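## Task

On the shelving at the far end of the aisle, in its recessed section, a small red foam block sits on a shelf, and a small yellow sponge is on the desk. Exchange their places: put the yellow sponge on the shelf where the red block was and put the red block on the desk. The robot must not tip over or finish leaning. Both objects must rest there on their own, not held by the robot, when the scene ends.

## Robot and tools

ROBOT. A Hello Robot Stretch 4 with one arm. It has an omni-wheel base, a lift that rides up a mast, a telescoping arm that reaches forward, a three-joint wrist (yaw, pitch, roll) and a two-finger gripper. It stands about 1.6 m tall, and no part of the base rim is more than 0.23 m from the base origin. Cameras: head_camera, head_left_camera, head_right_camera (both fisheye) and wrist_camera. Loose objects can occasionally be nudged by something outside the robot.

FRAMES. Base frame: origin on the floor below the base centre, x forward, y left, z up. hand_pose is reported in this frame and marks the point centred between the fingers, 0.015 m short of the fingertips; with every wrist joint at 0 its axes line up with the base axes. Treat the printed hand position as approximate. The odometry frame is the base frame as it stood when the scene began.

execute_actions(actions, cameras). actions is a list holding one action or nothing; an empty list only reports state and images. An action may contain "base", "joints", or both, plus optional "pace" and "contact_limits"; alternatively it contains only {"end_of_arm": "enable_torque"}, which re-powers any wrist or gripper motor that shut off, leaving it holding its current position. Every motion in an action starts together but may finish separately.
- base: exactly one key, a relative move measured from the base position in the most recent state report. translate_m: metres straight ahead (negative backward), -2 to 2. strafe_m: metres sideways, left positive, -2 to 2. rotate_rad: turn in place, counter-clockwise seen from above positive, -3.2 to 3.2.
- joints: a single dictionary of absolute targets, keyed by name. lift_m 0 to 1.2 m; arm_m 0 to 0.55 m (extension); wrist_yaw_rad -1.134 to 4.276 (0 points forward, positive turns left, 3.14 is folded back, above 3.4 the arm may obstruct); wrist_pitch_rad -1.117 to 4.259 (0 level, 1.57 pointing down); wrist_roll_rad -1.117 to 4.259 (0 puts both fingers level; positive turns clockwise viewed from behind the gripper); gripper_m 0 to 0.08 m, the finger gap. Tolerances for done: lift and arm ±0.004, yaw and roll ±0.02, pitch ±0.05, gripper ±0.002. Targets beyond a joint's range are clipped and the result notes it; any other bad value or unknown key rejects the call with no motion.
- pace: "slow", "default", "fast" or "max" (default if omitted). Base speed 0.1/0.3/0.4/0.6 m/s and turn rate 1/2/3/4 rad/s respectively, further reduced when the lift is above 0.2 at the start of a base move (down to 0.3 m/s and 1 rad/s at lift 1.2).
- contact_limits: {"arm_m": value}, 0 (gentlest) to 0.75 (firmest), default 0.5: how much force the arm extension may apply before halting.
- cameras: list of names, or "all"; omitted or null gives all, [] gives none. An unknown name rejects the call.
A joint or base left out of an action may still be driving toward an earlier target without its status showing it. If a result reports a stop, any later motion, wait or finished_scene calls in the same reply are skipped.

wait(seconds): 0 to 10 s, commands nothing, returns state and images. zoom_image(camera, region): a sharper crop of that camera's most recent full image; region [x0, y0, x1, y1] in pixels from the top-left, at most 504 by 504. Image sizes: head_camera 420x560, head fisheyes 420x672, wrist_camera 616x392. read_manual(section): returns only licence texts ("licences"). finished_scene(scene): integer number of the scene being closed; irreversible, and reports success.

RESULTS. joint_positions; hand_pose; base_odometry (wheel-count only, so slip looks like travel; heading -3.142 to 3.142, left positive); turned_by_wheels vs turned_by_imu (a gap over about 0.1 rad suggests a collision or slip, with heading error roughly their difference); base_tilt in degrees (forward and right positive, bias up to about 1.5). lidar_m: 12 sector distances in metres, sector 1 straight ahead then counter-clockwise (4 left, 7 behind, 10 right); "-" means nothing seen or closer than 0.25 m; tabletops register, thin legs and clear items may not. wrist_depth_mm: 7x7 grid of median depths, 100 to 2000 mm, row by row from top left. motor_effort: percent of maximum, positive toward larger joint values, peak of the last action in brackets (noisy); for wheel_0/1/2 positive means turning right. The pictures line lists the order of returned images. base_status and joint_status: "done", "off_target" (stopped short, may still push), "contact_stop_at_<key>" (blocked; that part goes slack), "limit_stop_at_<name>" (e.g. own_body, tilt above 6 degrees which slackens lift, arm and wheels), "time_out", "torque_fault" (motor off until enable_torque). on_its_own lists things not commanded, with "held at" meaning the held target.

GRIPPING. Command a gap smaller than the object to squeeze; after contact the fingers only push slightly further. While gripping, the reading stays above the command, effort departs from 0, and status reads "off_target"; "done" usually means empty hands, though thin or light grips can still read done. Sustained gripper effort beyond about 50 causes a torque fault and may drop the object.

AVOID. Dropping or slamming objects, hard pushes, tipping: don't drive or turn carrying over 1 kg with arm_m above 0.2, and take care pulling with the gripper raised. A wrist pressed into something by base or arm motion faults. Tilting the gripper up (pitch below -0.2) while rolled (roll below -0.4 or above 4) risks self-collision. To unfold at the start, send lift_m 0.4 and wrist_yaw_rad 0 together. Release objects so they rest upright on their own before finishing.

Each tool is called after "Emit:" by a JSON object that holds its "fn" and its "kwargs".

## Session

Emit:
{"fn": "execute_actions", "kwargs": {"actions": []}}

Scene clock: 0.00 s.
base_odometry: x=+0.000 y=+0.000 heading=+0.000 (m, m, rad; odometry frame)
turned_by_wheels: +0.000 (rad since the last result)
turned_by_imu: +0.000 (rad since the last result)
base_tilt: forward=+0.6 right=-0.1 (deg)
lidar_m: 1.85 0.81 1.19 0.96 2.08 2.04 1.56 1.26 1.25 1.41 1.69 1.69
base_status: not commanded
joint_positions: lift_m=+0.245 arm_m=+0.002 wrist_yaw_rad=+3.105 wrist_pitch_rad=+0.010 wrist_roll_rad=-0.001 gripper_m=+0.040
joint_status: not commanded
motor_effort: lift_m=+21 arm_m=+0 wrist_yaw_rad=+2 wrist_pitch_rad=-7 wrist_roll_rad=-1 gripper_m=+5 wheel_0=+0 wheel_1=+0 wheel_2=+0 (%)
hand_pose: x=-0.0368 y=+0.0951 z=+0.4206 quat_wxyz=(+0.018, -0.005, +0.000, +1.000) (m; base frame)
wrist_depth_mm: - 143 - - - 1921 1708 / - 135 - - - 1863 1708 / - 124 178 - - 1983 1708 / 110 144 282 - - 1983 1708 / 227 - - - - 1983 1808 / 1281 1537 1537 1464 156 1366 1308 / 236 1098 - 1060 143 - 991
pictures: head_camera, head_left_camera, head_right_camera, wrist_camera
Images, in order (width x height): head_camera 420x560, head_left_camera 420x672, head_right_camera 420x672, wrist_camera 616x392.

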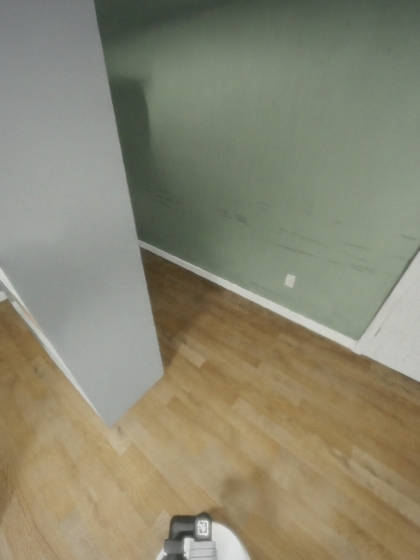

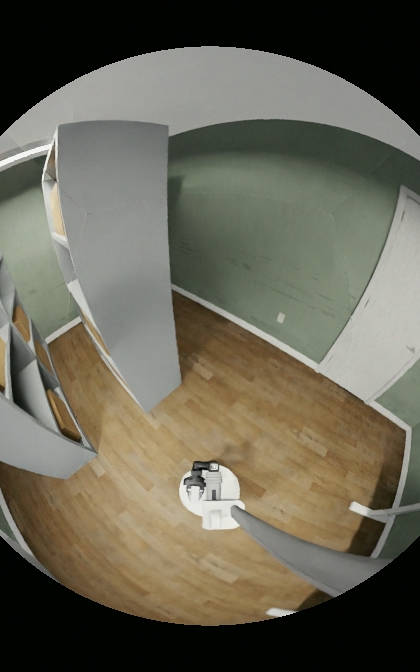

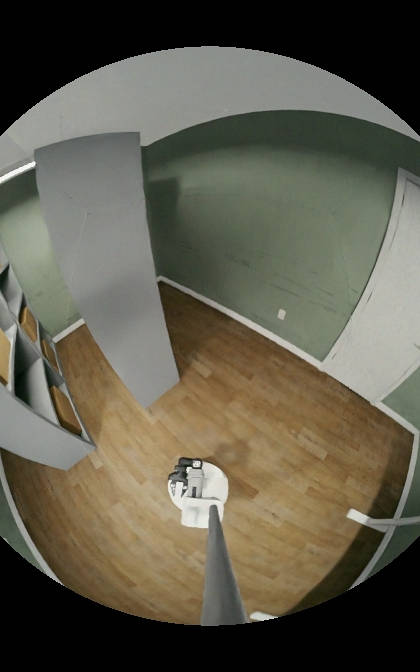

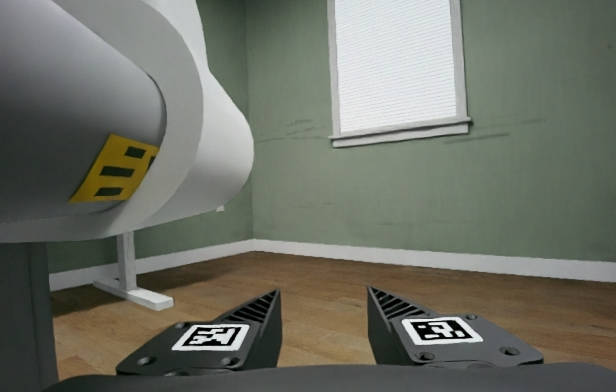

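Desk is behind-right. Aisle about 60° left.

Emit:
{"fn": "execute_actions", "kwargs": {"actions": [{"base":{"rotate_rad":-2.1},"joints":{"lift_m":0.7,"wrist_yaw_rad":0,"gripper_m":0.08}}], "cameras": ["head_camera","wrist_camera"]}}

Scene clock: 2.90 s.
base_odometry: x=+0.000 y=+0.000 heading=-2.100 (m, m, rad; odometry frame)
turned_by_wheels: -2.100 (rad since the last result)
turned_by_imu: -2.125 (rad since the last result)
base_tilt: forward=+0.5 right=-0.3 (deg)
lidar_m: 1.24 1.34 1.66 1.69 1.86 0.83 1.28 0.96 2.07 2.04 2.24 1.26
base_status: done
joint_positions: lift_m=+0.700 arm_m=+0.002 wrist_yaw_rad=+0.000 wrist_pitch_rad=+0.010 wrist_roll_rad=-0.001 gripper_m=+0.080
joint_status: all done
motor_effort: lift_m=+23(28) arm_m=-1(1) wrist_yaw_rad=+0(7) wrist_pitch_rad=-7(9) wrist_roll_rad=-1(0) gripper_m=+6(3) wheel_0=+1(8) wheel_1=+1(7) wheel_2=+0(7) (%)
hand_pose: x=+0.3852 y=-0.0874 z=+0.8759 quat_wxyz=(+1.000, +0.000, +0.005, +0.000) (m; base frame)
wrist_depth_mm: - 1921 1808 1808 1708 1661 1618 / - 1983 1863 1863 1756 1708 1661 / - 1983 1863 1808 1756 1708 1661 / - - 1921 1863 1808 1708 1255 / - - 1983 1863 1863 1756 1661 / - - 1537 1863 1756 1708 1708 / 1921 - 136 1863 1756 - -
pictures: head_camera, wrist_camera
Images, in order (width x height): head_camera 420x560, wrist_camera 616x392.

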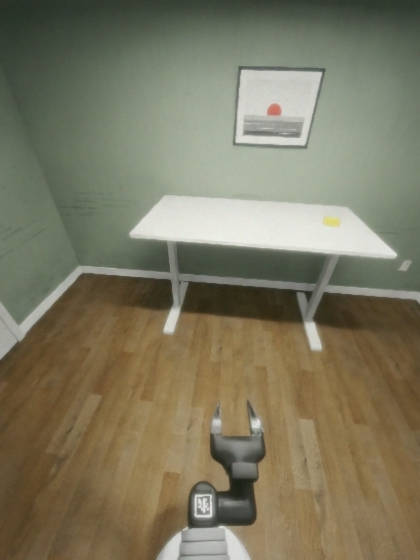

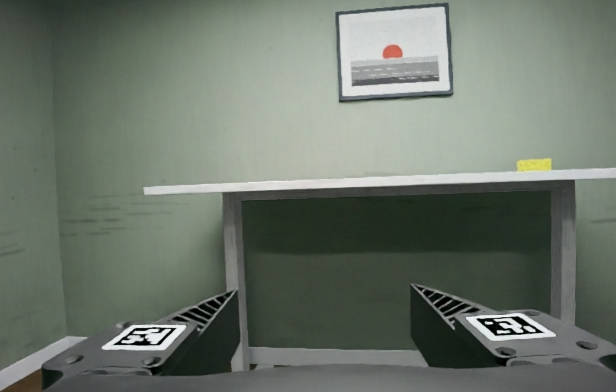

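Emit:
{"fn": "execute_actions", "kwargs": {"actions": [{"base":{"rotate_rad":-0.12},"joints":{"lift_m":0.95,"wrist_pitch_rad":0.8}}], "cameras": []}}

Emit:
{"fn": "execute_actions", "kwargs": {"actions": [{"base":{"strafe_m":-0.65},"pace":"fast"}], "cameras": []}}

Emit:
{"fn": "execute_actions", "kwargs": {"actions": [{"base":{"translate_m":0.8},"pace":"fast"}], "cameras": ["head_camera","wrist_camera"]}}

Scene clock: 5.23 s.
base_odometry: x=+0.000 y=+0.000 heading=-2.220 (m, m, rad; odometry frame)
turned_by_wheels: -0.120 (rad since the last result)
turned_by_imu: -0.123 (rad since the last result)
base_tilt: forward=+0.7 right=+0.0 (deg)
lidar_m: 1.23 1.32 1.75 1.68 1.77 0.84 0.83 0.96 1.18 2.05 2.11 1.28
base_status: done
joint_positions: lift_m=+0.950 arm_m=+0.002 wrist_yaw_rad=+0.000 wrist_pitch_rad=+0.802 wrist_roll_rad=-0.001 gripper_m=+0.080
joint_status: all done
motor_effort: lift_m=+23(24) arm_m=-1(1) wrist_yaw_rad=+2(1) wrist_pitch_rad=-4(5) wrist_roll_rad=-2(1) gripper_m=+5(5) wheel_0=-1(6) wheel_1=-1(6) wheel_2=-1(7) (%)
hand_pose: x=+0.3204 y=-0.0874 z=+0.9752 quat_wxyz=(+0.921, +0.000, +0.390, +0.000) (m; base frame)
wrist_depth_mm: 1808 1756 1756 1756 1756 1756 1808 / 1983 1983 1983 1983 1983 1921 1921 / 1921 1808 1808 1808 1756 1708 1756 / 1618 1618 1576 1537 1499 1499 1464 / 1430 1366 1397 1366 1308 1308 1281 / 1229 1205 1160 1205 1160 1160 1160 / 1118 - 136 1098 1060 - -
pictures: none
No camera images: the call's "cameras" was empty. Leave "cameras" out to get every camera's image.

Scene clock: 8.37 s.
base_odometry: x=-0.518 y=+0.393 heading=-2.220 (m, m, rad; odometry frame)
turned_by_wheels: +0.000 (rad since the last result)
turned_by_imu: +0.005 (rad since the last result)
base_tilt: forward=+0.6 right=-0.1 (deg)
lidar_m: 1.22 1.30 2.41 2.31 1.19 1.13 0.81 0.87 1.45 1.38 1.42 2.02
base_status: done
joint_positions: lift_m=+0.950 arm_m=+0.002 wrist_yaw_rad=+0.000 wrist_pitch_rad=+0.802 wrist_roll_rad=-0.001 gripper_m=+0.080
joint_status: not commanded
motor_effort: lift_m=+23(23) arm_m=+0(1) wrist_yaw_rad=+0(0) wrist_pitch_rad=-5(5) wrist_roll_rad=-1(1) gripper_m=+4(4) wheel_0=+0(11) wheel_1=+1(10) wheel_2=+0(1) (%)
hand_pose: x=+0.3204 y=-0.0874 z=+0.9752 quat_wxyz=(+0.921, +0.000, +0.390, +0.000) (m; base frame)
wrist_depth_mm: 1808 1756 1808 1808 1756 1756 1808 / 1863 - 1983 1921 1983 1921 1921 / 1808 1808 1808 1756 1808 1708 1756 / 1576 1618 1537 1537 1537 1464 1499 / 1366 1366 1366 1336 1336 1281 1308 / 1229 1229 1160 1229 1160 1138 1182 / 1118 - 136 1078 1078 - -
pictures: none
No camera images: the call's "cameras" was empty. Leave "cameras" out to get every camera's image.

Scene clock: 12.07 s.
base_odometry: x=-1.001 y=-0.244 heading=-2.220 (m, m, rad; odometry frame)
turned_by_wheels: +0.000 (rad since the last result)
turned_by_imu: -0.001 (rad since the last result)
base_tilt: forward=+0.8 right=-0.3 (deg)
lidar_m: 0.41 0.43 0.66 2.29 2.43 1.82 1.62 2.01 1.44 1.37 1.45 0.42
base_status: done
joint_positions: lift_m=+0.950 arm_m=+0.002 wrist_yaw_rad=+0.000 wrist_pitch_rad=+0.802 wrist_roll_rad=-0.001 gripper_m=+0.080
joint_status: not commanded
motor_effort: lift_m=+23(23) arm_m=-1(1) wrist_yaw_rad=+1(0) wrist_pitch_rad=-4(6) wrist_roll_rad=+0(0) gripper_m=+4(3) wheel_0=-1(5) wheel_1=+0(4) wheel_2=+1(8) (%)
hand_pose: x=+0.3204 y=-0.0874 z=+0.9752 quat_wxyz=(+0.921, +0.000, +0.390, +0.000) (m; base frame)
wrist_depth_mm: 466 445 427 421 404 699 976 / 366 353 345 336 329 324 1098 / 298 291 285 279 273 270 282 / 267 263 260 258 257 255 1397 / 1397 1397 1366 1308 1308 1336 1281 / 1229 1229 1160 1182 1182 1160 1182 / 1118 - 136 1078 1060 - -
pictures: head_camera, wrist_camera
Images, in order (width x height): head_camera 420x560, wrist_camera 616x392.

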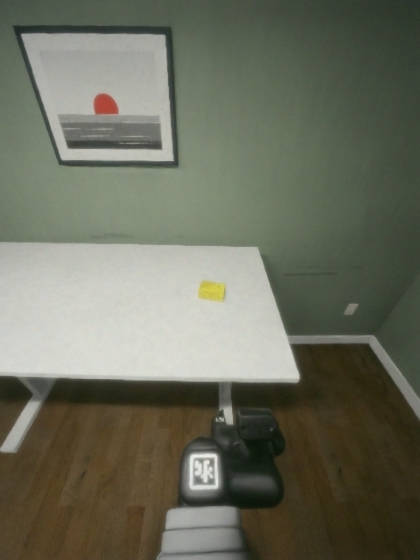

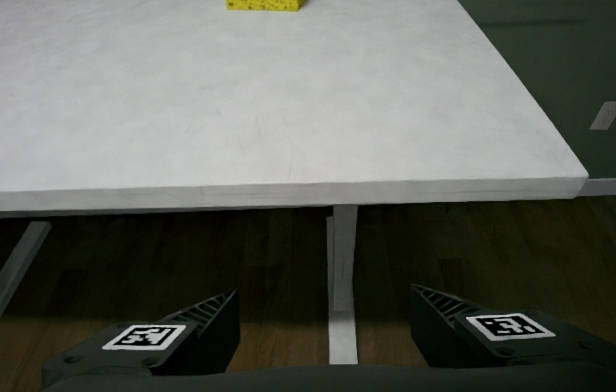

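Emit:
{"fn": "execute_actions", "kwargs": {"actions": [{"base":{"strafe_m":-0.42},"joints":{"lift_m":0.8,"wrist_pitch_rad":0,"wrist_yaw_rad":1.57}}], "cameras": []}}

Emit:
{"fn": "execute_actions", "kwargs": {"actions": [{"base":{"translate_m":0.12},"joints":{"arm_m":0.47}}], "cameras": ["head_camera","wrist_camera"]}}

Scene clock: 15.10 s.
base_odometry: x=-1.336 y=+0.010 heading=-2.220 (m, m, rad; odometry frame)
turned_by_wheels: +0.000 (rad since the last result)
turned_by_imu: +0.002 (rad since the last result)
base_tilt: forward=+0.5 right=-0.1 (deg)
lidar_m: 0.53 0.43 0.63 2.73 2.30 1.70 1.64 1.40 0.99 0.93 1.00 1.28
base_status: done
joint_positions: lift_m=+0.800 arm_m=+0.002 wrist_yaw_rad=+1.570 wrist_pitch_rad=+0.004 wrist_roll_rad=-0.001 gripper_m=+0.080
joint_status: all done
motor_effort: lift_m=+18(23) arm_m=-1(1) wrist_yaw_rad=+2(6) wrist_pitch_rad=-9(13) wrist_roll_rad=-2(0) gripper_m=+5(4) wheel_0=-2(7) wheel_1=+1(10) wheel_2=+1(2) (%)
hand_pose: x=+0.2601 y=+0.2126 z=+0.9776 quat_wxyz=(+0.707, -0.001, +0.001, +0.707) (m; base frame)
wrist_depth_mm: - - - - - - 1366 / - - - - - - 1397 / - - - - - - 1464 / - - - - - 1921 1308 / - - - - - 500 410 / - - - - - 296 274 / - - 136 - - - -
pictures: none
No camera images: the call's "cameras" was empty. Leave "cameras" out to get every camera's image.

Scene clock: 17.57 s.
base_odometry: x=-1.409 y=-0.086 heading=-2.220 (m, m, rad; odometry frame)
turned_by_wheels: +0.000 (rad since the last result)
turned_by_imu: -0.001 (rad since the last result)
base_tilt: forward=+0.7 right=-0.1 (deg)
lidar_m: 0.54 0.33 0.45 1.32 2.85 1.81 1.79 1.40 0.97 0.94 0.99 1.16
base_status: done
joint_positions: lift_m=+0.800 arm_m=+0.469 wrist_yaw_rad=+1.570 wrist_pitch_rad=+0.003 wrist_roll_rad=-0.001 gripper_m=+0.080
joint_status: all done
motor_effort: lift_m=+19(19) arm_m=+7(8) wrist_yaw_rad=+1(1) wrist_pitch_rad=-9(10) wrist_roll_rad=-1(1) gripper_m=+4(3) wheel_0=+0(2) wheel_1=-1(7) wheel_2=+1(8) (%)
hand_pose: x=+0.7273 y=+0.2126 z=+0.9777 quat_wxyz=(+0.707, -0.001, +0.001, +0.707) (m; base frame)
wrist_depth_mm: - - - - 1756 778 574 / - - - - 1808 842 585 / - - - - 1756 866 585 / - - - - 1430 854 597 / - 544 283 410 455 421 402 / 268 266 216 254 226 229 245 / 187 - 136 182 167 - -
pictures: head_camera, wrist_camera
Images, in order (width x height): head_camera 420x560, wrist_camera 616x392.

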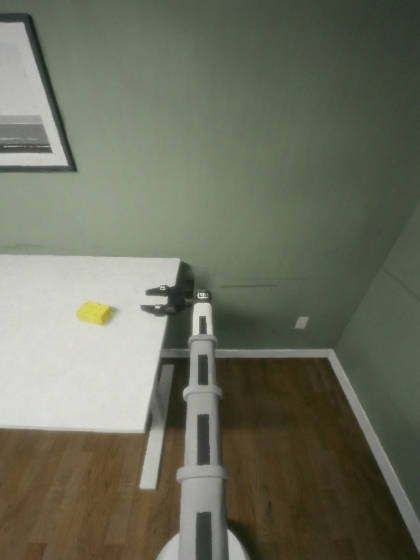

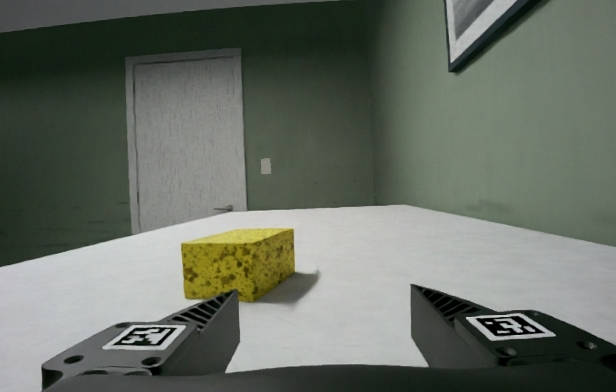

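Emit:
{"fn": "execute_actions", "kwargs": {"actions": [{"base":{"translate_m":-0.075},"joints":{"lift_m":0.81,"wrist_pitch_rad":0.15}}], "cameras": []}}

Emit:
{"fn": "execute_actions", "kwargs": {"actions": [{"base":{"strafe_m":0.08}}], "cameras": ["wrist_camera"]}}

Scene clock: 19.07 s.
base_odometry: x=-1.363 y=-0.026 heading=-2.221 (m, m, rad; odometry frame)
turned_by_wheels: -0.001 (rad since the last result)
turned_by_imu: -0.002 (rad since the last result)
base_tilt: forward=+0.5 right=-0.2 (deg)
lidar_m: 0.54 0.39 0.53 1.72 2.36 1.75 1.67 1.40 0.98 0.94 1.01 1.22
base_status: done
joint_positions: lift_m=+0.810 arm_m=+0.470 wrist_yaw_rad=+1.557 wrist_pitch_rad=+0.134 wrist_roll_rad=-0.001 gripper_m=+0.080
joint_status: all done
on_its_own: wrist_yaw_rad is at rest, and its effort (+38) is outside its rest range (-13 to +13); wrist_pitch_rad is at rest, and its effort (+47) is outside its rest range (-23 to +23)
motor_effort: lift_m=+15(21) arm_m=+2(7) wrist_yaw_rad=+38(38) wrist_pitch_rad=+47(56) wrist_roll_rad=+0(3) gripper_m=+7(5) wheel_0=-4(4) wheel_1=-5(8) wheel_2=-1(11) (%)
hand_pose: x=+0.7308 y=+0.2095 z=+0.9603 quat_wxyz=(+0.710, -0.047, +0.047, +0.701) (m; base frame)
wrist_depth_mm: - - - - 1983 946 668 / - - - - 1921 960 661 / - - - - - 976 668 / - - 699 322 603 564 544 / 334 327 320 279 300 287 279 / 209 208 180 204 187 189 200 / 160 - 136 158 150 - -
pictures: none
No camera images: the call's "cameras" was empty. Leave "cameras" out to get every camera's image.

Scene clock: 20.53 s.
base_odometry: x=-1.300 y=-0.075 heading=-2.222 (m, m, rad; odometry frame)
turned_by_wheels: -0.002 (rad since the last result)
turned_by_imu: -0.066 (rad since the last result)
base_tilt: forward=+0.6 right=-0.1 (deg)
lidar_m: 0.44 0.36 0.50 1.31 2.72 2.02 1.70 1.58 1.08 1.01 1.04 1.21
base_status: done
joint_positions: lift_m=+0.811 arm_m=+0.470 wrist_yaw_rad=+1.569 wrist_pitch_rad=+0.140 wrist_roll_rad=+0.001 gripper_m=+0.080
joint_status: not commanded
on_its_own: wrist_pitch_rad is at rest, and its effort (+31) is outside its rest range (-23 to +23)
motor_effort: lift_m=+11(15) arm_m=+2(2) wrist_yaw_rad=+3(37) wrist_pitch_rad=+31(50) wrist_roll_rad=-7(5) gripper_m=+4(6) wheel_0=-10(15) wheel_1=-1(11) wheel_2=-9(14) (%)
hand_pose: x=+0.7284 y=+0.2104 z=+0.9594 quat_wxyz=(+0.706, -0.049, +0.050, +0.705) (m; base frame)
wrist_depth_mm: - - - - 1537 831 603 / - - - - 1576 842 615 / - - - - 1430 866 609 / - 707 661 508 585 549 549 / 332 322 272 264 298 287 278 / 210 210 181 202 188 189 200 / 161 - 136 159 150 - -
pictures: wrist_camera
Images, in order (width x height): wrist_camera 616x392.

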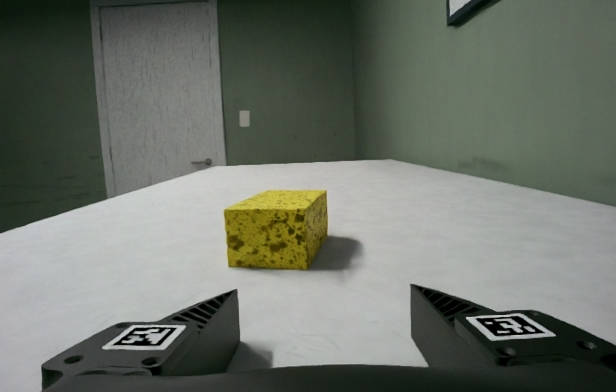

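Touching the desk; raise, and shift.

Emit:
{"fn": "execute_actions", "kwargs": {"actions": [{"joints":{"lift_m":0.822,"wrist_pitch_rad":0.1,"arm_m":0.435}}], "cameras": []}}

Emit:
{"fn": "execute_actions", "kwargs": {"actions": [{"base":{"strafe_m":0.07}}], "cameras": ["wrist_camera"]}}

Scene clock: 21.50 s.
base_odometry: x=-1.300 y=-0.075 heading=-2.221 (m, m, rad; odometry frame)
turned_by_wheels: +0.002 (rad since the last result)
turned_by_imu: +0.002 (rad since the last result)
base_tilt: forward=+0.7 right=+0.1 (deg)
lidar_m: 0.42 0.37 0.50 1.29 2.73 2.04 1.70 1.57 1.08 1.00 1.04 1.26
base_status: not commanded
joint_positions: lift_m=+0.822 arm_m=+0.436 wrist_yaw_rad=+1.570 wrist_pitch_rad=+0.102 wrist_roll_rad=+0.000 gripper_m=+0.080
joint_status: all done
motor_effort: lift_m=+23(28) arm_m=-7(8) wrist_yaw_rad=-1(13) wrist_pitch_rad=-7(30) wrist_roll_rad=-1(7) gripper_m=+5(6) wheel_0=+0(10) wheel_1=+1(2) wheel_2=-1(9) (%)
hand_pose: x=+0.6947 y=+0.2115 z=+0.9783 quat_wxyz=(+0.706, -0.036, +0.036, +0.706) (m; base frame)
wrist_depth_mm: - - - - 1618 891 654 / - - - - 1708 917 647 / - - - - 1863 946 661 / - - 946 842 768 699 615 / 410 394 382 263 342 332 319 / 244 242 205 232 213 213 224 / 183 - 136 178 166 - -
pictures: none
No camera images: the call's "cameras" was empty. Leave "cameras" out to get every camera's image.

Scene clock: 22.77 s.
base_odometry: x=-1.244 y=-0.117 heading=-2.221 (m, m, rad; odometry frame)
turned_by_wheels: +0.000 (rad since the last result)
turned_by_imu: -0.001 (rad since the last result)
base_tilt: forward=+0.6 right=-0.2 (deg)
lidar_m: 0.35 0.37 0.48 1.30 2.69 2.00 1.70 1.67 1.16 1.07 1.10 1.25
base_status: done
joint_positions: lift_m=+0.822 arm_m=+0.436 wrist_yaw_rad=+1.570 wrist_pitch_rad=+0.102 wrist_roll_rad=+0.000 gripper_m=+0.080
joint_status: not commanded
motor_effort: lift_m=+23(23) arm_m=-7(7) wrist_yaw_rad=+0(1) wrist_pitch_rad=-7(7) wrist_roll_rad=-3(2) gripper_m=+3(4) wheel_0=+2(7) wheel_1=-1(8) wheel_2=-1(0) (%)
hand_pose: x=+0.6947 y=+0.2115 z=+0.9783 quat_wxyz=(+0.706, -0.036, +0.036, +0.706) (m; base frame)
wrist_depth_mm: - - - - 1661 878 640 / - - - - 1661 917 647 / - - - - 1808 946 654 / - - 931 854 768 691 615 / 410 397 382 196 312 329 317 / 244 241 204 195 190 212 223 / 183 - 136 179 166 - -
pictures: wrist_camera
Images, in order (width x height): wrist_camera 616x392.

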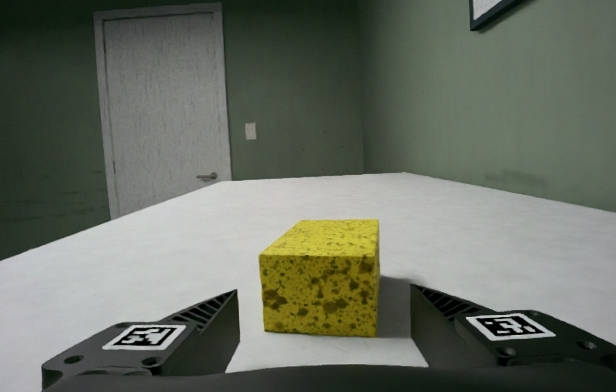

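Emit:
{"fn": "execute_actions", "kwargs": {"actions": [{"base":{"strafe_m":0.075},"joints":{"lift_m":0.814,"arm_m":0.44}}], "cameras": []}}

Emit:
{"fn": "execute_actions", "kwargs": {"actions": [{"joints":{"gripper_m":0.035}}], "cameras": []}}

Emit:
{"fn": "execute_actions", "kwargs": {"actions": [{"joints":{"lift_m":0.88}}], "cameras": ["wrist_camera"]}}

Emit:
{"fn": "execute_actions", "kwargs": {"actions": [{"base":{"translate_m":-0.3},"joints":{"arm_m":0}}], "cameras": []}}

Emit:
{"fn": "execute_actions", "kwargs": {"actions": [{"base":{"rotate_rad":3.2},"joints":{"wrist_yaw_rad":0,"wrist_pitch_rad":0}}], "cameras": ["head_camera","wrist_camera"]}}

Scene clock: 24.23 s.
base_odometry: x=-1.184 y=-0.162 heading=-2.221 (m, m, rad; odometry frame)
turned_by_wheels: +0.000 (rad since the last result)
turned_by_imu: -0.002 (rad since the last result)
base_tilt: forward=+0.6 right=+0.0 (deg)
lidar_m: 0.35 0.36 0.49 1.33 2.58 1.95 1.70 1.79 1.23 1.14 1.19 1.22
base_status: done
joint_positions: lift_m=+0.815 arm_m=+0.439 wrist_yaw_rad=+1.569 wrist_pitch_rad=+0.098 wrist_roll_rad=+0.000 gripper_m=+0.080
joint_status: all done
motor_effort: lift_m=+14(22) arm_m=+7(7) wrist_yaw_rad=+2(3) wrist_pitch_rad=+6(6) wrist_roll_rad=-2(2) gripper_m=+6(4) wheel_0=+1(9) wheel_1=-1(7) wheel_2=-2(3) (%)
hand_pose: x=+0.6974 y=+0.2115 z=+0.9720 quat_wxyz=(+0.707, -0.035, +0.035, +0.706) (m; base frame)
wrist_depth_mm: - - - - 1618 866 627 / - - - - 1661 891 634 / - - - - 1708 904 640 / - - 960 866 788 732 597 / 397 387 375 188 279 329 317 / 236 235 130 119 132 208 221 / 177 - 121 118 114 - -
pictures: none
No camera images: the call's "cameras" was empty. Leave "cameras" out to get every camera's image.

Scene clock: 25.23 s.
base_odometry: x=-1.184 y=-0.162 heading=-2.221 (m, m, rad; odometry frame)
turned_by_wheels: +0.000 (rad since the last result)
turned_by_imu: +0.000 (rad since the last result)
base_tilt: forward=+0.6 right=-0.2 (deg)
lidar_m: 0.35 0.36 0.49 1.33 2.59 1.97 1.71 1.83 1.23 1.15 1.20 1.23
base_status: not commanded
joint_positions: lift_m=+0.815 arm_m=+0.439 wrist_yaw_rad=+1.569 wrist_pitch_rad=+0.098 wrist_roll_rad=+0.000 gripper_m=+0.059
joint_status: gripper_m off_target (ended at +0.059, target +0.035)
on_its_own: gripper_m is held at +0.054, not at your +0.035, by its contact guard: the fingers met something
motor_effort: lift_m=+14(14) arm_m=+7(7) wrist_yaw_rad=+2(2) wrist_pitch_rad=+7(7) wrist_roll_rad=-2(2) gripper_m=-35(40) wheel_0=+1(1) wheel_1=-2(1) wheel_2=-2(2) (%)
hand_pose: x=+0.6974 y=+0.2115 z=+0.9720 quat_wxyz=(+0.707, -0.035, +0.035, +0.706) (m; base frame)
wrist_depth_mm: - - - - 1618 866 634 / - - - - 1618 891 634 / - - - - 1708 917 634 / - - 976 878 788 732 597 / 399 384 373 188 309 327 317 / 236 235 134 118 118 213 213 / 177 - 116 119 118 - -
pictures: none
No camera images: the call's "cameras" was empty. Leave "cameras" out to get every camera's image.

Scene clock: 26.47 s.
base_odometry: x=-1.184 y=-0.162 heading=-2.221 (m, m, rad; odometry frame)
turned_by_wheels: +0.000 (rad since the last result)
turned_by_imu: +0.000 (rad since the last result)
base_tilt: forward=+0.6 right=-0.2 (deg)
lidar_m: 0.32 0.34 0.48 1.31 2.60 1.97 1.69 1.80 1.24 1.16 1.21 1.25
base_status: not commanded
joint_positions: lift_m=+0.880 arm_m=+0.439 wrist_yaw_rad=+1.570 wrist_pitch_rad=+0.103 wrist_roll_rad=+0.000 gripper_m=+0.059
joint_status: all done
on_its_own: gripper_m is held at +0.054, not at your +0.035, by its contact guard: the fingers met something
motor_effort: lift_m=+23(25) arm_m=+7(7) wrist_yaw_rad=+1(3) wrist_pitch_rad=-8(7) wrist_roll_rad=+0(1) gripper_m=-35(36) wheel_0=+1(0) wheel_1=-1(2) wheel_2=-2(2) (%)
hand_pose: x=+0.6974 y=+0.2115 z=+1.0362 quat_wxyz=(+0.707, -0.036, +0.036, +0.706) (m; base frame)
wrist_depth_mm: - - - - 1661 842 627 / - - - - 1661 891 627 / - - - - 1756 904 640 / - - - 1336 1255 854 647 / - 634 609 188 496 530 508 / 387 384 135 118 118 347 334 / 291 - 116 119 118 - -
pictures: wrist_camera
Images, in order (width x height): wrist_camera 616x392.

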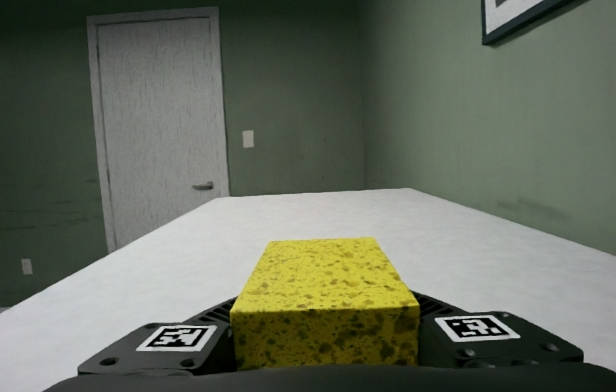

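Scene clock: 28.93 s.
base_odometry: x=-1.003 y=+0.076 heading=-2.221 (m, m, rad; odometry frame)
turned_by_wheels: +0.000 (rad since the last result)
turned_by_imu: -0.001 (rad since the last result)
base_tilt: forward=+0.5 right=-0.2 (deg)
lidar_m: 0.63 0.67 0.89 2.51 2.58 1.72 1.39 1.84 1.26 1.15 1.21 1.56
base_status: done
joint_positions: lift_m=+0.880 arm_m=+0.003 wrist_yaw_rad=+1.570 wrist_pitch_rad=+0.103 wrist_roll_rad=+0.000 gripper_m=+0.059
joint_status: all done
joint sent to its limit — the command would take arm_m past its lower limit, so that joint was sent only as far as its limit.
on_its_own: gripper_m is held at +0.054, not at your +0.035, by its contact guard: the fingers met something
motor_effort: lift_m=+23(23) arm_m=-7(9) wrist_yaw_rad=-1(2) wrist_pitch_rad=-8(9) wrist_roll_rad=-2(2) gripper_m=-36(36) wheel_0=-1(3) wheel_1=+0(6) wheel_2=-1(9) (%)
hand_pose: x=+0.2611 y=+0.2115 z=+1.0362 quat_wxyz=(+0.706, -0.036, +0.036, +0.706) (m; base frame)
wrist_depth_mm: - - - - - - 1537 / - - - - - - 1537 / - - - - - - 1618 / - - - - - 1160 1060 / - - - 188 - - 647 / - - 134 118 118 1308 1708 / - - 116 119 118 - -
pictures: none
No camera images: the call's "cameras" was empty. Leave "cameras" out to get every camera's image.

Scene clock: 31.83 s.
base_odometry: x=-1.003 y=+0.076 heading=+0.979 (m, m, rad; odometry frame)
turned_by_wheels: +3.200 (rad since the last result)
turned_by_imu: +3.236 (rad since the last result)
base_tilt: forward=+0.6 right=-0.1 (deg)
lidar_m: 1.40 1.63 1.24 1.15 1.23 1.53 0.65 0.71 1.04 2.51 1.92 1.44
base_status: done
joint_positions: lift_m=+0.880 arm_m=+0.003 wrist_yaw_rad=+0.000 wrist_pitch_rad=+0.004 wrist_roll_rad=+0.000 gripper_m=+0.059
joint_status: all done
on_its_own: gripper_m is held at +0.054, not at your +0.035, by its contact guard: the fingers met something
motor_effort: lift_m=+22(23) arm_m=-7(7) wrist_yaw_rad=+1(4) wrist_pitch_rad=-11(13) wrist_roll_rad=-1(1) gripper_m=-37(37) wheel_0=+0(1) wheel_1=-1(6) wheel_2=+1(7) (%)
hand_pose: x=+0.3863 y=-0.0874 z=+1.0573 quat_wxyz=(+1.000, +0.000, +0.002, +0.000) (m; base frame)
wrist_depth_mm: 1661 - - 1160 1182 - 1397 / 1661 - - 1182 1138 - 1430 / 1708 - - 1160 1138 - 1921 / 1661 - - 1182 1182 - 1921 / 1618 - - 188 1182 - 1618 / 1618 - 134 118 118 1808 1430 / 1618 - 117 119 118 - -
pictures: head_camera, wrist_camera
Images, in order (width x height): head_camera 420x560, wrist_camera 616x392.

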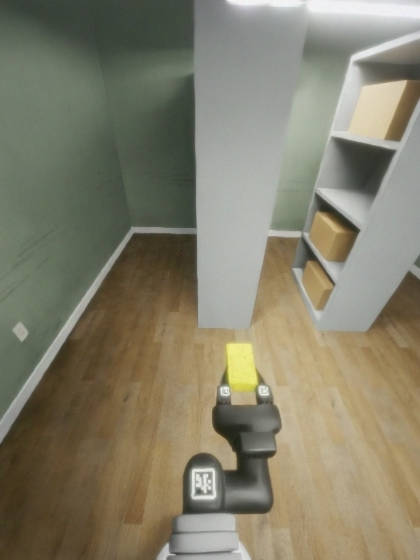

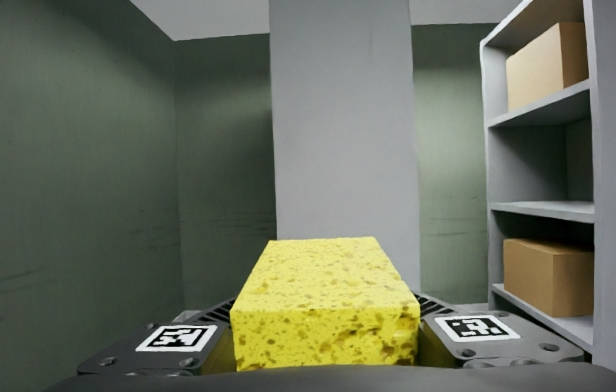

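Emit:
{"fn": "execute_actions", "kwargs": {"actions": [{"base":{"rotate_rad":-0.035}}], "cameras": []}}

Emit:
{"fn": "execute_actions", "kwargs": {"actions": [{"base":{"strafe_m":-0.64},"pace":"fast"}], "cameras": []}}

Emit:
{"fn": "execute_actions", "kwargs": {"actions": [{"base":{"translate_m":1.0},"pace":"fast"}], "cameras": ["head_camera","head_left_camera"]}}

Scene clock: 32.53 s.
base_odometry: x=-1.003 y=+0.076 heading=+0.944 (m, m, rad; odometry frame)
turned_by_wheels: -0.035 (rad since the last result)
turned_by_imu: -0.036 (rad since the last result)
base_tilt: forward=+0.7 right=-0.1 (deg)
lidar_m: 1.40 1.70 1.24 1.17 1.23 1.53 0.64 0.69 1.00 2.52 1.95 1.73
base_status: done
joint_positions: lift_m=+0.880 arm_m=+0.003 wrist_yaw_rad=+0.000 wrist_pitch_rad=+0.004 wrist_roll_rad=+0.000 gripper_m=+0.059
joint_status: not commanded
on_its_own: gripper_m is held at +0.054, not at your +0.035, by its contact guard: the fingers met something
motor_effort: lift_m=+22(22) arm_m=-7(7) wrist_yaw_rad=-1(1) wrist_pitch_rad=-11(9) wrist_roll_rad=+1(1) gripper_m=-34(36) wheel_0=+0(1) wheel_1=+0(1) wheel_2=-1(3) (%)
hand_pose: x=+0.3863 y=-0.0874 z=+1.0573 quat_wxyz=(+1.000, +0.000, +0.002, +0.000) (m; base frame)
wrist_depth_mm: 1756 - - 1160 - - 1397 / 1756 - - 1182 1182 - 1336 / 1808 - - 1182 1160 - 1863 / 1756 - - 1205 1205 - 1808 / 1756 - - 188 1205 - 1464 / 1708 - 135 118 118 1708 1499 / 1708 - 116 118 118 - -
pictures: none
No camera images: the call's "cameras" was empty. Leave "cameras" out to get every camera's image.

Scene clock: 35.57 s.
base_odometry: x=-0.484 y=-0.299 heading=+0.944 (m, m, rad; odometry frame)
turned_by_wheels: +0.000 (rad since the last result)
turned_by_imu: +0.005 (rad since the last result)
base_tilt: forward=+0.7 right=-0.2 (deg)
lidar_m: 1.42 1.47 1.91 1.82 0.93 0.70 0.66 0.70 1.03 1.87 1.98 1.44
base_status: done
joint_positions: lift_m=+0.880 arm_m=+0.003 wrist_yaw_rad=+0.000 wrist_pitch_rad=+0.004 wrist_roll_rad=+0.000 gripper_m=+0.059
joint_status: not commanded
on_its_own: gripper_m is held at +0.054, not at your +0.035, by its contact guard: the fingers met something
motor_effort: lift_m=+22(22) arm_m=-7(7) wrist_yaw_rad=+1(0) wrist_pitch_rad=-10(10) wrist_roll_rad=-1(0) gripper_m=-35(39) wheel_0=+0(7) wheel_1=+0(10) wheel_2=+0(2) (%)
hand_pose: x=+0.3863 y=-0.0874 z=+1.0573 quat_wxyz=(+1.000, +0.000, +0.002, +0.000) (m; base frame)
wrist_depth_mm: - 1182 1808 - 1160 1160 - / - 1160 1576 - 1182 1160 - / - 1229 1756 - 1182 1160 - / - 1205 1430 - 1160 1160 - / - 1205 1336 189 1182 1182 - / - 1205 135 118 118 1160 - / - - 117 119 118 - -
pictures: none
No camera images: the call's "cameras" was empty. Leave "cameras" out to get every camera's image.

Scene clock: 39.57 s.
base_odometry: x=+0.102 y=+0.511 heading=+0.944 (m, m, rad; odometry frame)
turned_by_wheels: +0.000 (rad since the last result)
turned_by_imu: -0.001 (rad since the last result)
base_tilt: forward=+0.8 right=+0.0 (deg)
lidar_m: 1.00 0.46 0.58 1.81 1.92 1.74 2.47 1.81 1.99 1.90 0.56 0.52
base_status: done
joint_positions: lift_m=+0.880 arm_m=+0.003 wrist_yaw_rad=+0.000 wrist_pitch_rad=+0.004 wrist_roll_rad=+0.000 gripper_m=+0.059
joint_status: not commanded
on_its_own: gripper_m is held at +0.054, not at your +0.035, by its contact guard: the fingers met something
motor_effort: lift_m=+22(22) arm_m=-7(7) wrist_yaw_rad=+0(0) wrist_pitch_rad=-11(9) wrist_roll_rad=+0(2) gripper_m=-38(36) wheel_0=+0(8) wheel_1=-1(5) wheel_2=+0(11) (%)
hand_pose: x=+0.3863 y=-0.0874 z=+1.0573 quat_wxyz=(+1.000, +0.000, +0.002, +0.000) (m; base frame)
wrist_depth_mm: 627 741 1576 - - 723 750 / 820 960 1430 - - 1042 960 / 508 723 1983 - - 1025 1008 / 508 715 1983 - - 1025 1042 / 500 715 1281 189 1042 741 597 / 492 1078 134 118 118 854 402 / 1042 - 116 119 118 - -
pictures: head_camera, head_left_camera
Images, in order (width x height): head_camera 420x560, head_left_camera 420x672.

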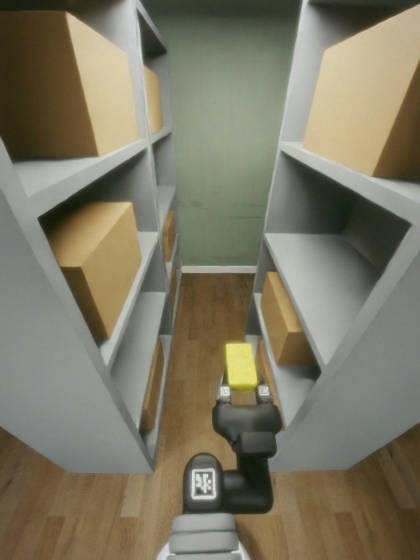

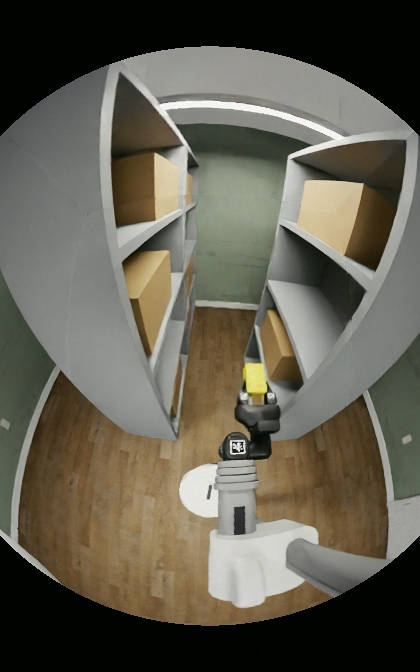

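Emit:
{"fn": "execute_actions", "kwargs": {"actions": [{"base":{"rotate_rad":0.02}}], "cameras": []}}

Emit:
{"fn": "execute_actions", "kwargs": {"actions": [{"base":{"strafe_m":-0.03}}], "cameras": []}}

Emit:
{"fn": "execute_actions", "kwargs": {"actions": [{"base":{"translate_m":0.9}}], "cameras": ["head_camera"]}}

Scene clock: 40.23 s.
base_odometry: x=+0.102 y=+0.511 heading=+0.964 (m, m, rad; odometry frame)
turned_by_wheels: +0.020 (rad since the last result)
turned_by_imu: +0.020 (rad since the last result)
base_tilt: forward=+0.5 right=-0.2 (deg)
lidar_m: 0.93 0.46 0.56 1.81 1.94 1.70 2.49 1.82 1.96 1.89 0.55 0.51
base_status: done
joint_positions: lift_m=+0.880 arm_m=+0.003 wrist_yaw_rad=+0.000 wrist_pitch_rad=+0.004 wrist_roll_rad=+0.000 gripper_m=+0.059
joint_status: not commanded
on_its_own: gripper_m is held at +0.054, not at your +0.035, by its contact guard: the fingers met something
motor_effort: lift_m=+22(22) arm_m=-7(7) wrist_yaw_rad=+0(0) wrist_pitch_rad=-10(9) wrist_roll_rad=+0(1) gripper_m=-36(38) wheel_0=+1(5) wheel_1=-1(4) wheel_2=+1(5) (%)
hand_pose: x=+0.3863 y=-0.0874 z=+1.0573 quat_wxyz=(+1.000, +0.000, +0.002, +0.000) (m; base frame)
wrist_depth_mm: 634 715 1430 - - 750 750 / 788 976 1336 - - 1008 991 / 492 691 1618 - - 1008 1025 / 484 683 1708 - - 1025 1025 / 480 676 1138 188 1060 741 591 / 469 1078 135 118 118 878 421 / 1008 - 116 119 118 - -
pictures: none
No camera images: the call's "cameras" was empty. Leave "cameras" out to get every camera's image.

Scene clock: 41.17 s.
base_odometry: x=+0.127 y=+0.494 heading=+0.964 (m, m, rad; odometry frame)
turned_by_wheels: +0.000 (rad since the last result)
turned_by_imu: +0.000 (rad since the last result)
base_tilt: forward=+0.7 right=-0.2 (deg)
lidar_m: 1.06 0.49 0.58 1.85 1.99 1.73 2.21 1.85 1.94 1.86 0.55 0.52
base_status: done
joint_positions: lift_m=+0.880 arm_m=+0.003 wrist_yaw_rad=+0.000 wrist_pitch_rad=+0.004 wrist_roll_rad=+0.000 gripper_m=+0.059
joint_status: not commanded
on_its_own: gripper_m is held at +0.054, not at your +0.035, by its contact guard: the fingers met something
motor_effort: lift_m=+22(22) arm_m=-7(7) wrist_yaw_rad=+0(0) wrist_pitch_rad=-9(10) wrist_roll_rad=-1(3) gripper_m=-37(36) wheel_0=+0(9) wheel_1=-1(8) wheel_2=+0(1) (%)
hand_pose: x=+0.3863 y=-0.0874 z=+1.0573 quat_wxyz=(+1.000, +0.000, +0.002, +0.000) (m; base frame)
wrist_depth_mm: 634 750 1537 - 1921 723 750 / 831 960 1464 - 1983 1008 960 / 530 750 1983 - - 1008 1025 / 521 741 - - - 1042 1008 / 517 732 1281 188 1042 715 597 / 539 1098 135 118 118 459 373 / 1042 - 117 119 118 - -
pictures: none
No camera images: the call's "cameras" was empty. Leave "cameras" out to get every camera's image.

Scene clock: 45.73 s.
base_odometry: x=+0.640 y=+1.233 heading=+0.964 (m, m, rad; odometry frame)
turned_by_wheels: +0.000 (rad since the last result)
turned_by_imu: -0.001 (rad since the last result)
base_tilt: forward=+0.6 right=-0.2 (deg)
lidar_m: 0.90 0.36 0.26 0.25 0.26 0.37 2.97 0.46 0.33 0.32 0.36 0.50
base_status: done
joint_positions: lift_m=+0.880 arm_m=+0.003 wrist_yaw_rad=+0.000 wrist_pitch_rad=+0.004 wrist_roll_rad=+0.000 gripper_m=+0.059
joint_status: not commanded
on_its_own: gripper_m is held at +0.054, not at your +0.035, by its contact guard: the fingers met something
motor_effort: lift_m=+22(22) arm_m=-7(7) wrist_yaw_rad=+0(0) wrist_pitch_rad=-9(9) wrist_roll_rad=-1(2) gripper_m=-37(38) wheel_0=-2(4) wheel_1=+0(5) wheel_2=+1(9) (%)
hand_pose: x=+0.3863 y=-0.0874 z=+1.0574 quat_wxyz=(+1.000, +0.000, +0.002, +0.000) (m; base frame)
wrist_depth_mm: 634 715 1118 1138 1078 1078 1042 / 931 960 1138 1118 1098 1078 1060 / 1042 1118 1138 1118 1098 1098 1078 / 1042 1098 1160 1118 1138 1118 1098 / 820 798 1138 188 1118 1078 1098 / 492 878 135 118 118 1078 1118 / 691 - 116 119 118 - -
pictures: head_camera
Images, in order (width x height): head_camera 420x560.

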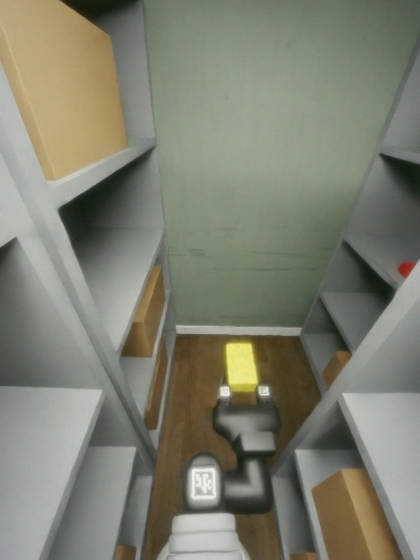

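Emit:
{"fn": "execute_actions", "kwargs": {"actions": [{"base":{"rotate_rad":-0.04}}], "cameras": []}}

Emit:
{"fn": "execute_actions", "kwargs": {"actions": [{"base":{"strafe_m":-0.035}}], "cameras": []}}

Emit:
{"fn": "execute_actions", "kwargs": {"actions": [{"base":{"translate_m":0.82}}], "cameras": []}}

Emit:
{"fn": "execute_actions", "kwargs": {"actions": [{"base":{"rotate_rad":-1.55}}], "cameras": ["head_camera","wrist_camera"]}}

Scene clock: 46.47 s.
base_odometry: x=+0.640 y=+1.233 heading=+0.924 (m, m, rad; odometry frame)
turned_by_wheels: -0.040 (rad since the last result)
turned_by_imu: -0.041 (rad since the last result)
base_tilt: forward=+0.6 right=-0.2 (deg)
lidar_m: 1.04 0.37 0.26 0.25 0.26 0.38 3.45 0.48 0.34 0.32 0.33 0.50
base_status: done
joint_positions: lift_m=+0.880 arm_m=+0.003 wrist_yaw_rad=+0.000 wrist_pitch_rad=+0.004 wrist_roll_rad=+0.000 gripper_m=+0.059
joint_status: not commanded
on_its_own: gripper_m is held at +0.054, not at your +0.035, by its contact guard: the fingers met something
motor_effort: lift_m=+22(22) arm_m=-7(7) wrist_yaw_rad=+1(0) wrist_pitch_rad=-8(9) wrist_roll_rad=-1(1) gripper_m=-37(36) wheel_0=+2(1) wheel_1=-1(4) wheel_2=+0(4) (%)
hand_pose: x=+0.3863 y=-0.0874 z=+1.0574 quat_wxyz=(+1.000, +0.000, +0.002, +0.000) (m; base frame)
wrist_depth_mm: 634 759 1118 1098 1118 1118 1060 / 917 976 1138 1118 1118 1118 1060 / 1060 1078 1118 1118 1118 1118 1060 / 1078 1118 1118 1138 1118 1138 1078 / 809 960 1118 188 1118 1138 1098 / 535 976 134 118 118 1160 1078 / 691 - 117 119 118 - -
pictures: none
No camera images: the call's "cameras" was empty. Leave "cameras" out to get every camera's image.

Scene clock: 47.43 s.
base_odometry: x=+0.668 y=+1.212 heading=+0.924 (m, m, rad; odometry frame)
turned_by_wheels: +0.000 (rad since the last result)
turned_by_imu: +0.000 (rad since the last result)
base_tilt: forward=+0.5 right=-0.1 (deg)
lidar_m: 1.23 0.44 0.30 0.27 0.31 0.42 3.50 0.43 0.31 0.27 0.31 0.43
base_status: done
joint_positions: lift_m=+0.880 arm_m=+0.003 wrist_yaw_rad=+0.000 wrist_pitch_rad=+0.004 wrist_roll_rad=+0.000 gripper_m=+0.059
joint_status: not commanded
on_its_own: gripper_m is held at +0.054, not at your +0.035, by its contact guard: the fingers met something
motor_effort: lift_m=+22(22) arm_m=-7(7) wrist_yaw_rad=+0(1) wrist_pitch_rad=-11(9) wrist_roll_rad=-1(1) gripper_m=-35(37) wheel_0=+0(7) wheel_1=+2(5) wheel_2=+0(0) (%)
hand_pose: x=+0.3863 y=-0.0874 z=+1.0574 quat_wxyz=(+1.000, +0.000, +0.002, +0.000) (m; base frame)
wrist_depth_mm: 634 1078 1138 1138 1138 1118 1060 / 931 1008 1098 1118 1098 1118 1078 / 1078 1078 1160 1138 1138 1118 1060 / 1098 1098 1138 1138 1118 1118 1078 / 820 976 1138 188 1160 1160 1078 / 820 991 134 118 118 1138 1078 / 683 - 117 119 118 - -
pictures: none
No camera images: the call's "cameras" was empty. Leave "cameras" out to get every camera's image.

Scene clock: 51.63 s.
base_odometry: x=+1.163 y=+1.866 heading=+0.924 (m, m, rad; odometry frame)
turned_by_wheels: +0.000 (rad since the last result)
turned_by_imu: -0.001 (rad since the last result)
base_tilt: forward=+0.7 right=-0.1 (deg)
lidar_m: 0.46 0.42 0.31 0.28 0.31 0.43 1.22 0.51 0.59 0.73 0.77 0.56
base_status: done
joint_positions: lift_m=+0.880 arm_m=+0.003 wrist_yaw_rad=+0.000 wrist_pitch_rad=+0.004 wrist_roll_rad=+0.000 gripper_m=+0.059
joint_status: not commanded
on_its_own: gripper_m is held at +0.054, not at your +0.035, by its contact guard: the fingers met something
motor_effort: lift_m=+22(22) arm_m=-7(7) wrist_yaw_rad=+0(1) wrist_pitch_rad=-10(9) wrist_roll_rad=-2(1) gripper_m=-38(37) wheel_0=+0(0) wheel_1=-1(4) wheel_2=+1(8) (%)
hand_pose: x=+0.3863 y=-0.0874 z=+1.0574 quat_wxyz=(+1.000, +0.000, +0.002, +0.000) (m; base frame)
wrist_depth_mm: 304 304 303 303 301 301 298 / 306 303 303 304 301 301 301 / 306 306 304 306 303 301 303 / 307 306 306 306 304 304 303 / 307 306 306 188 303 304 304 / 310 309 135 118 118 307 306 / 309 - 117 119 118 - -
pictures: none
No camera images: the call's "cameras" was empty. Leave "cameras" out to get every camera's image.

Scene clock: 53.70 s.
base_odometry: x=+1.163 y=+1.866 heading=-0.626 (m, m, rad; odometry frame)
turned_by_wheels: -1.550 (rad since the last result)
turned_by_imu: -1.569 (rad since the last result)
base_tilt: forward=+0.5 right=-0.2 (deg)
lidar_m: 0.75 0.76 0.52 0.51 0.43 0.31 0.30 0.32 0.44 1.20 0.50 0.59
base_status: done
joint_positions: lift_m=+0.880 arm_m=+0.003 wrist_yaw_rad=+0.000 wrist_pitch_rad=+0.004 wrist_roll_rad=+0.000 gripper_m=+0.059
joint_status: not commanded
on_its_own: gripper_m is held at +0.054, not at your +0.035, by its contact guard: the fingers met something
motor_effort: lift_m=+22(22) arm_m=-7(7) wrist_yaw_rad=+1(1) wrist_pitch_rad=-9(11) wrist_roll_rad=-1(1) gripper_m=-35(37) wheel_0=-1(6) wheel_1=-1(7) wheel_2=-1(8) (%)
hand_pose: x=+0.3863 y=-0.0875 z=+1.0574 quat_wxyz=(+1.000, +0.000, +0.002, +0.000) (m; base frame)
wrist_depth_mm: 634 661 691 683 715 574 459 / 768 960 991 976 960 585 466 / 788 991 976 991 991 597 477 / 778 991 991 991 991 609 484 / 691 778 627 188 569 554 484 / 691 904 135 118 118 521 473 / 759 - 117 119 118 - -
pictures: head_camera, wrist_camera
Images, in order (width x height): head_camera 420x560, wrist_camera 616x392.

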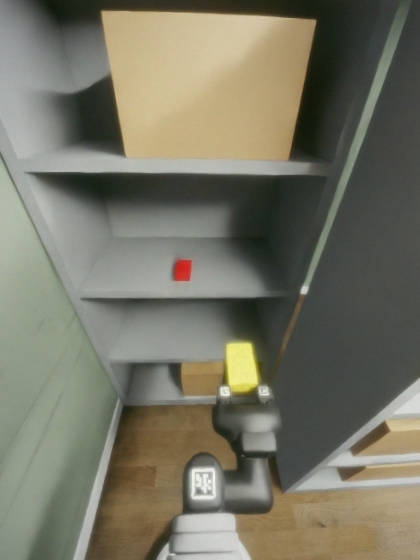

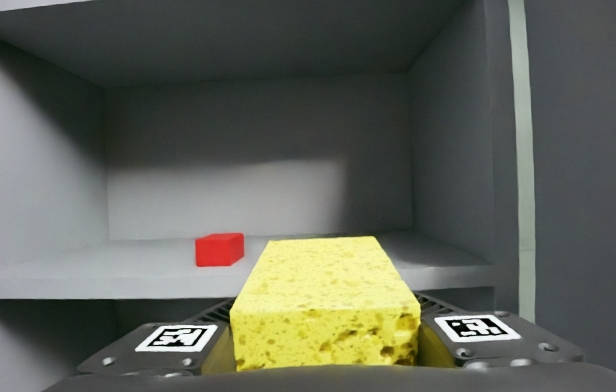

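Emit:
{"fn": "execute_actions", "kwargs": {"actions": [{"base":{"translate_m":0.15},"joints":{"arm_m":0.38,"wrist_pitch_rad":0.1,"lift_m":0.87}}], "cameras": ["wrist_camera"]}}

Emit:
{"fn": "execute_actions", "kwargs": {"actions": [{"joints":{"lift_m":0.83},"pace":"slow"}], "cameras": ["wrist_camera"]}}

Scene clock: 56.03 s.
base_odometry: x=+1.284 y=+1.778 heading=-0.626 (m, m, rad; odometry frame)
turned_by_wheels: +0.000 (rad since the last result)
turned_by_imu: +0.000 (rad since the last result)
base_tilt: forward=+0.6 right=-0.1 (deg)
lidar_m: 0.59 0.62 0.55 0.51 0.54 0.47 0.44 0.47 0.66 0.61 0.43 0.57
base_status: done
joint_positions: lift_m=+0.870 arm_m=+0.379 wrist_yaw_rad=+0.000 wrist_pitch_rad=+0.103 wrist_roll_rad=+0.000 gripper_m=+0.059
joint_status: all done
on_its_own: gripper_m is held at +0.054, not at your +0.035, by its contact guard: the fingers met something
motor_effort: lift_m=+19(21) arm_m=+7(10) wrist_yaw_rad=+0(0) wrist_pitch_rad=-8(11) wrist_roll_rad=+0(0) gripper_m=-37(37) wheel_0=+0(4) wheel_1=+0(3) wheel_2=+2(8) (%)
hand_pose: x=+0.7612 y=-0.0874 z=+1.0265 quat_wxyz=(+0.999, +0.000, +0.052, +0.000) (m; base frame)
wrist_depth_mm: 433 436 433 433 430 427 373 / 442 439 442 439 436 436 382 / 452 455 449 452 449 445 384 / 459 459 455 455 455 455 389 / 421 410 399 187 332 353 340 / 255 255 135 118 118 233 226 / 183 - 116 119 118 - -
pictures: wrist_camera
Images, in order (width x height): wrist_camera 616x392.

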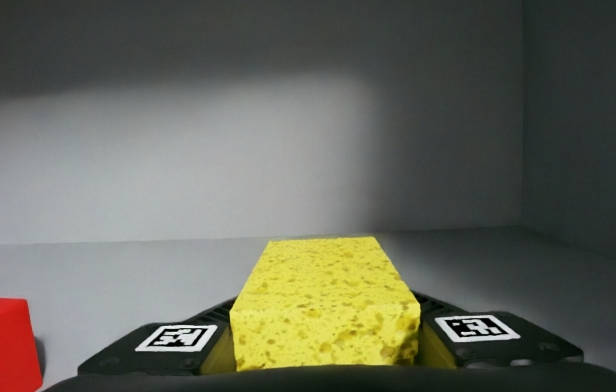

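Scene clock: 57.30 s.
base_odometry: x=+1.284 y=+1.778 heading=-0.627 (m, m, rad; odometry frame)
turned_by_wheels: -0.001 (rad since the last result)
turned_by_imu: +0.002 (rad since the last result)
base_tilt: forward=+0.6 right=-0.1 (deg)
lidar_m: 0.59 0.62 0.54 0.51 0.55 0.45 0.44 0.45 0.67 0.61 0.44 0.60
base_status: not commanded
joint_positions: lift_m=+0.852 arm_m=+0.379 wrist_yaw_rad=-0.002 wrist_pitch_rad=+0.093 wrist_roll_rad=+0.000 gripper_m=+0.059
joint_status: lift_m contact_stop (moved -0.018 of -0.040)
on_its_own: gripper_m is held at +0.054, not at your +0.035, by its contact guard: the fingers met something; lift_m is slack since a contact_stop (your +0.830 is given up)
motor_effort: lift_m=+15(18) arm_m=+6(7) wrist_yaw_rad=+6(16) wrist_pitch_rad=+20(63) wrist_roll_rad=-1(5) gripper_m=-37(37) wheel_0=-3(3) wheel_1=+0(3) wheel_2=-4(5) (%)
hand_pose: x=+0.7613 y=-0.0878 z=+1.0109 quat_wxyz=(+0.999, +0.000, +0.046, -0.001) (m; base frame)
wrist_depth_mm: 439 439 433 439 433 436 373 / 449 442 445 442 442 439 377 / 452 452 449 452 449 449 384 / 455 459 459 462 455 459 389 / 399 389 382 187 314 338 325 / 236 237 134 118 118 216 217 / 167 - 116 119 118 - -
pictures: wrist_camera
Images, in order (width x height): wrist_camera 616x392.

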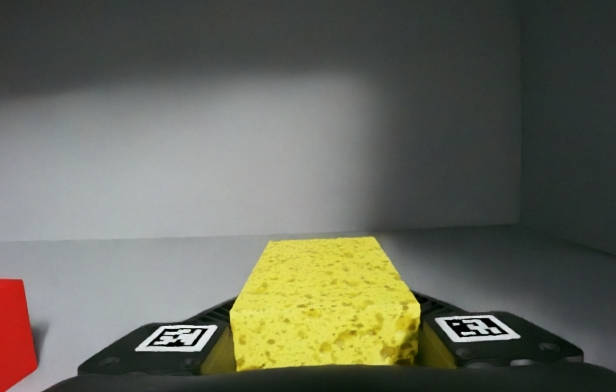

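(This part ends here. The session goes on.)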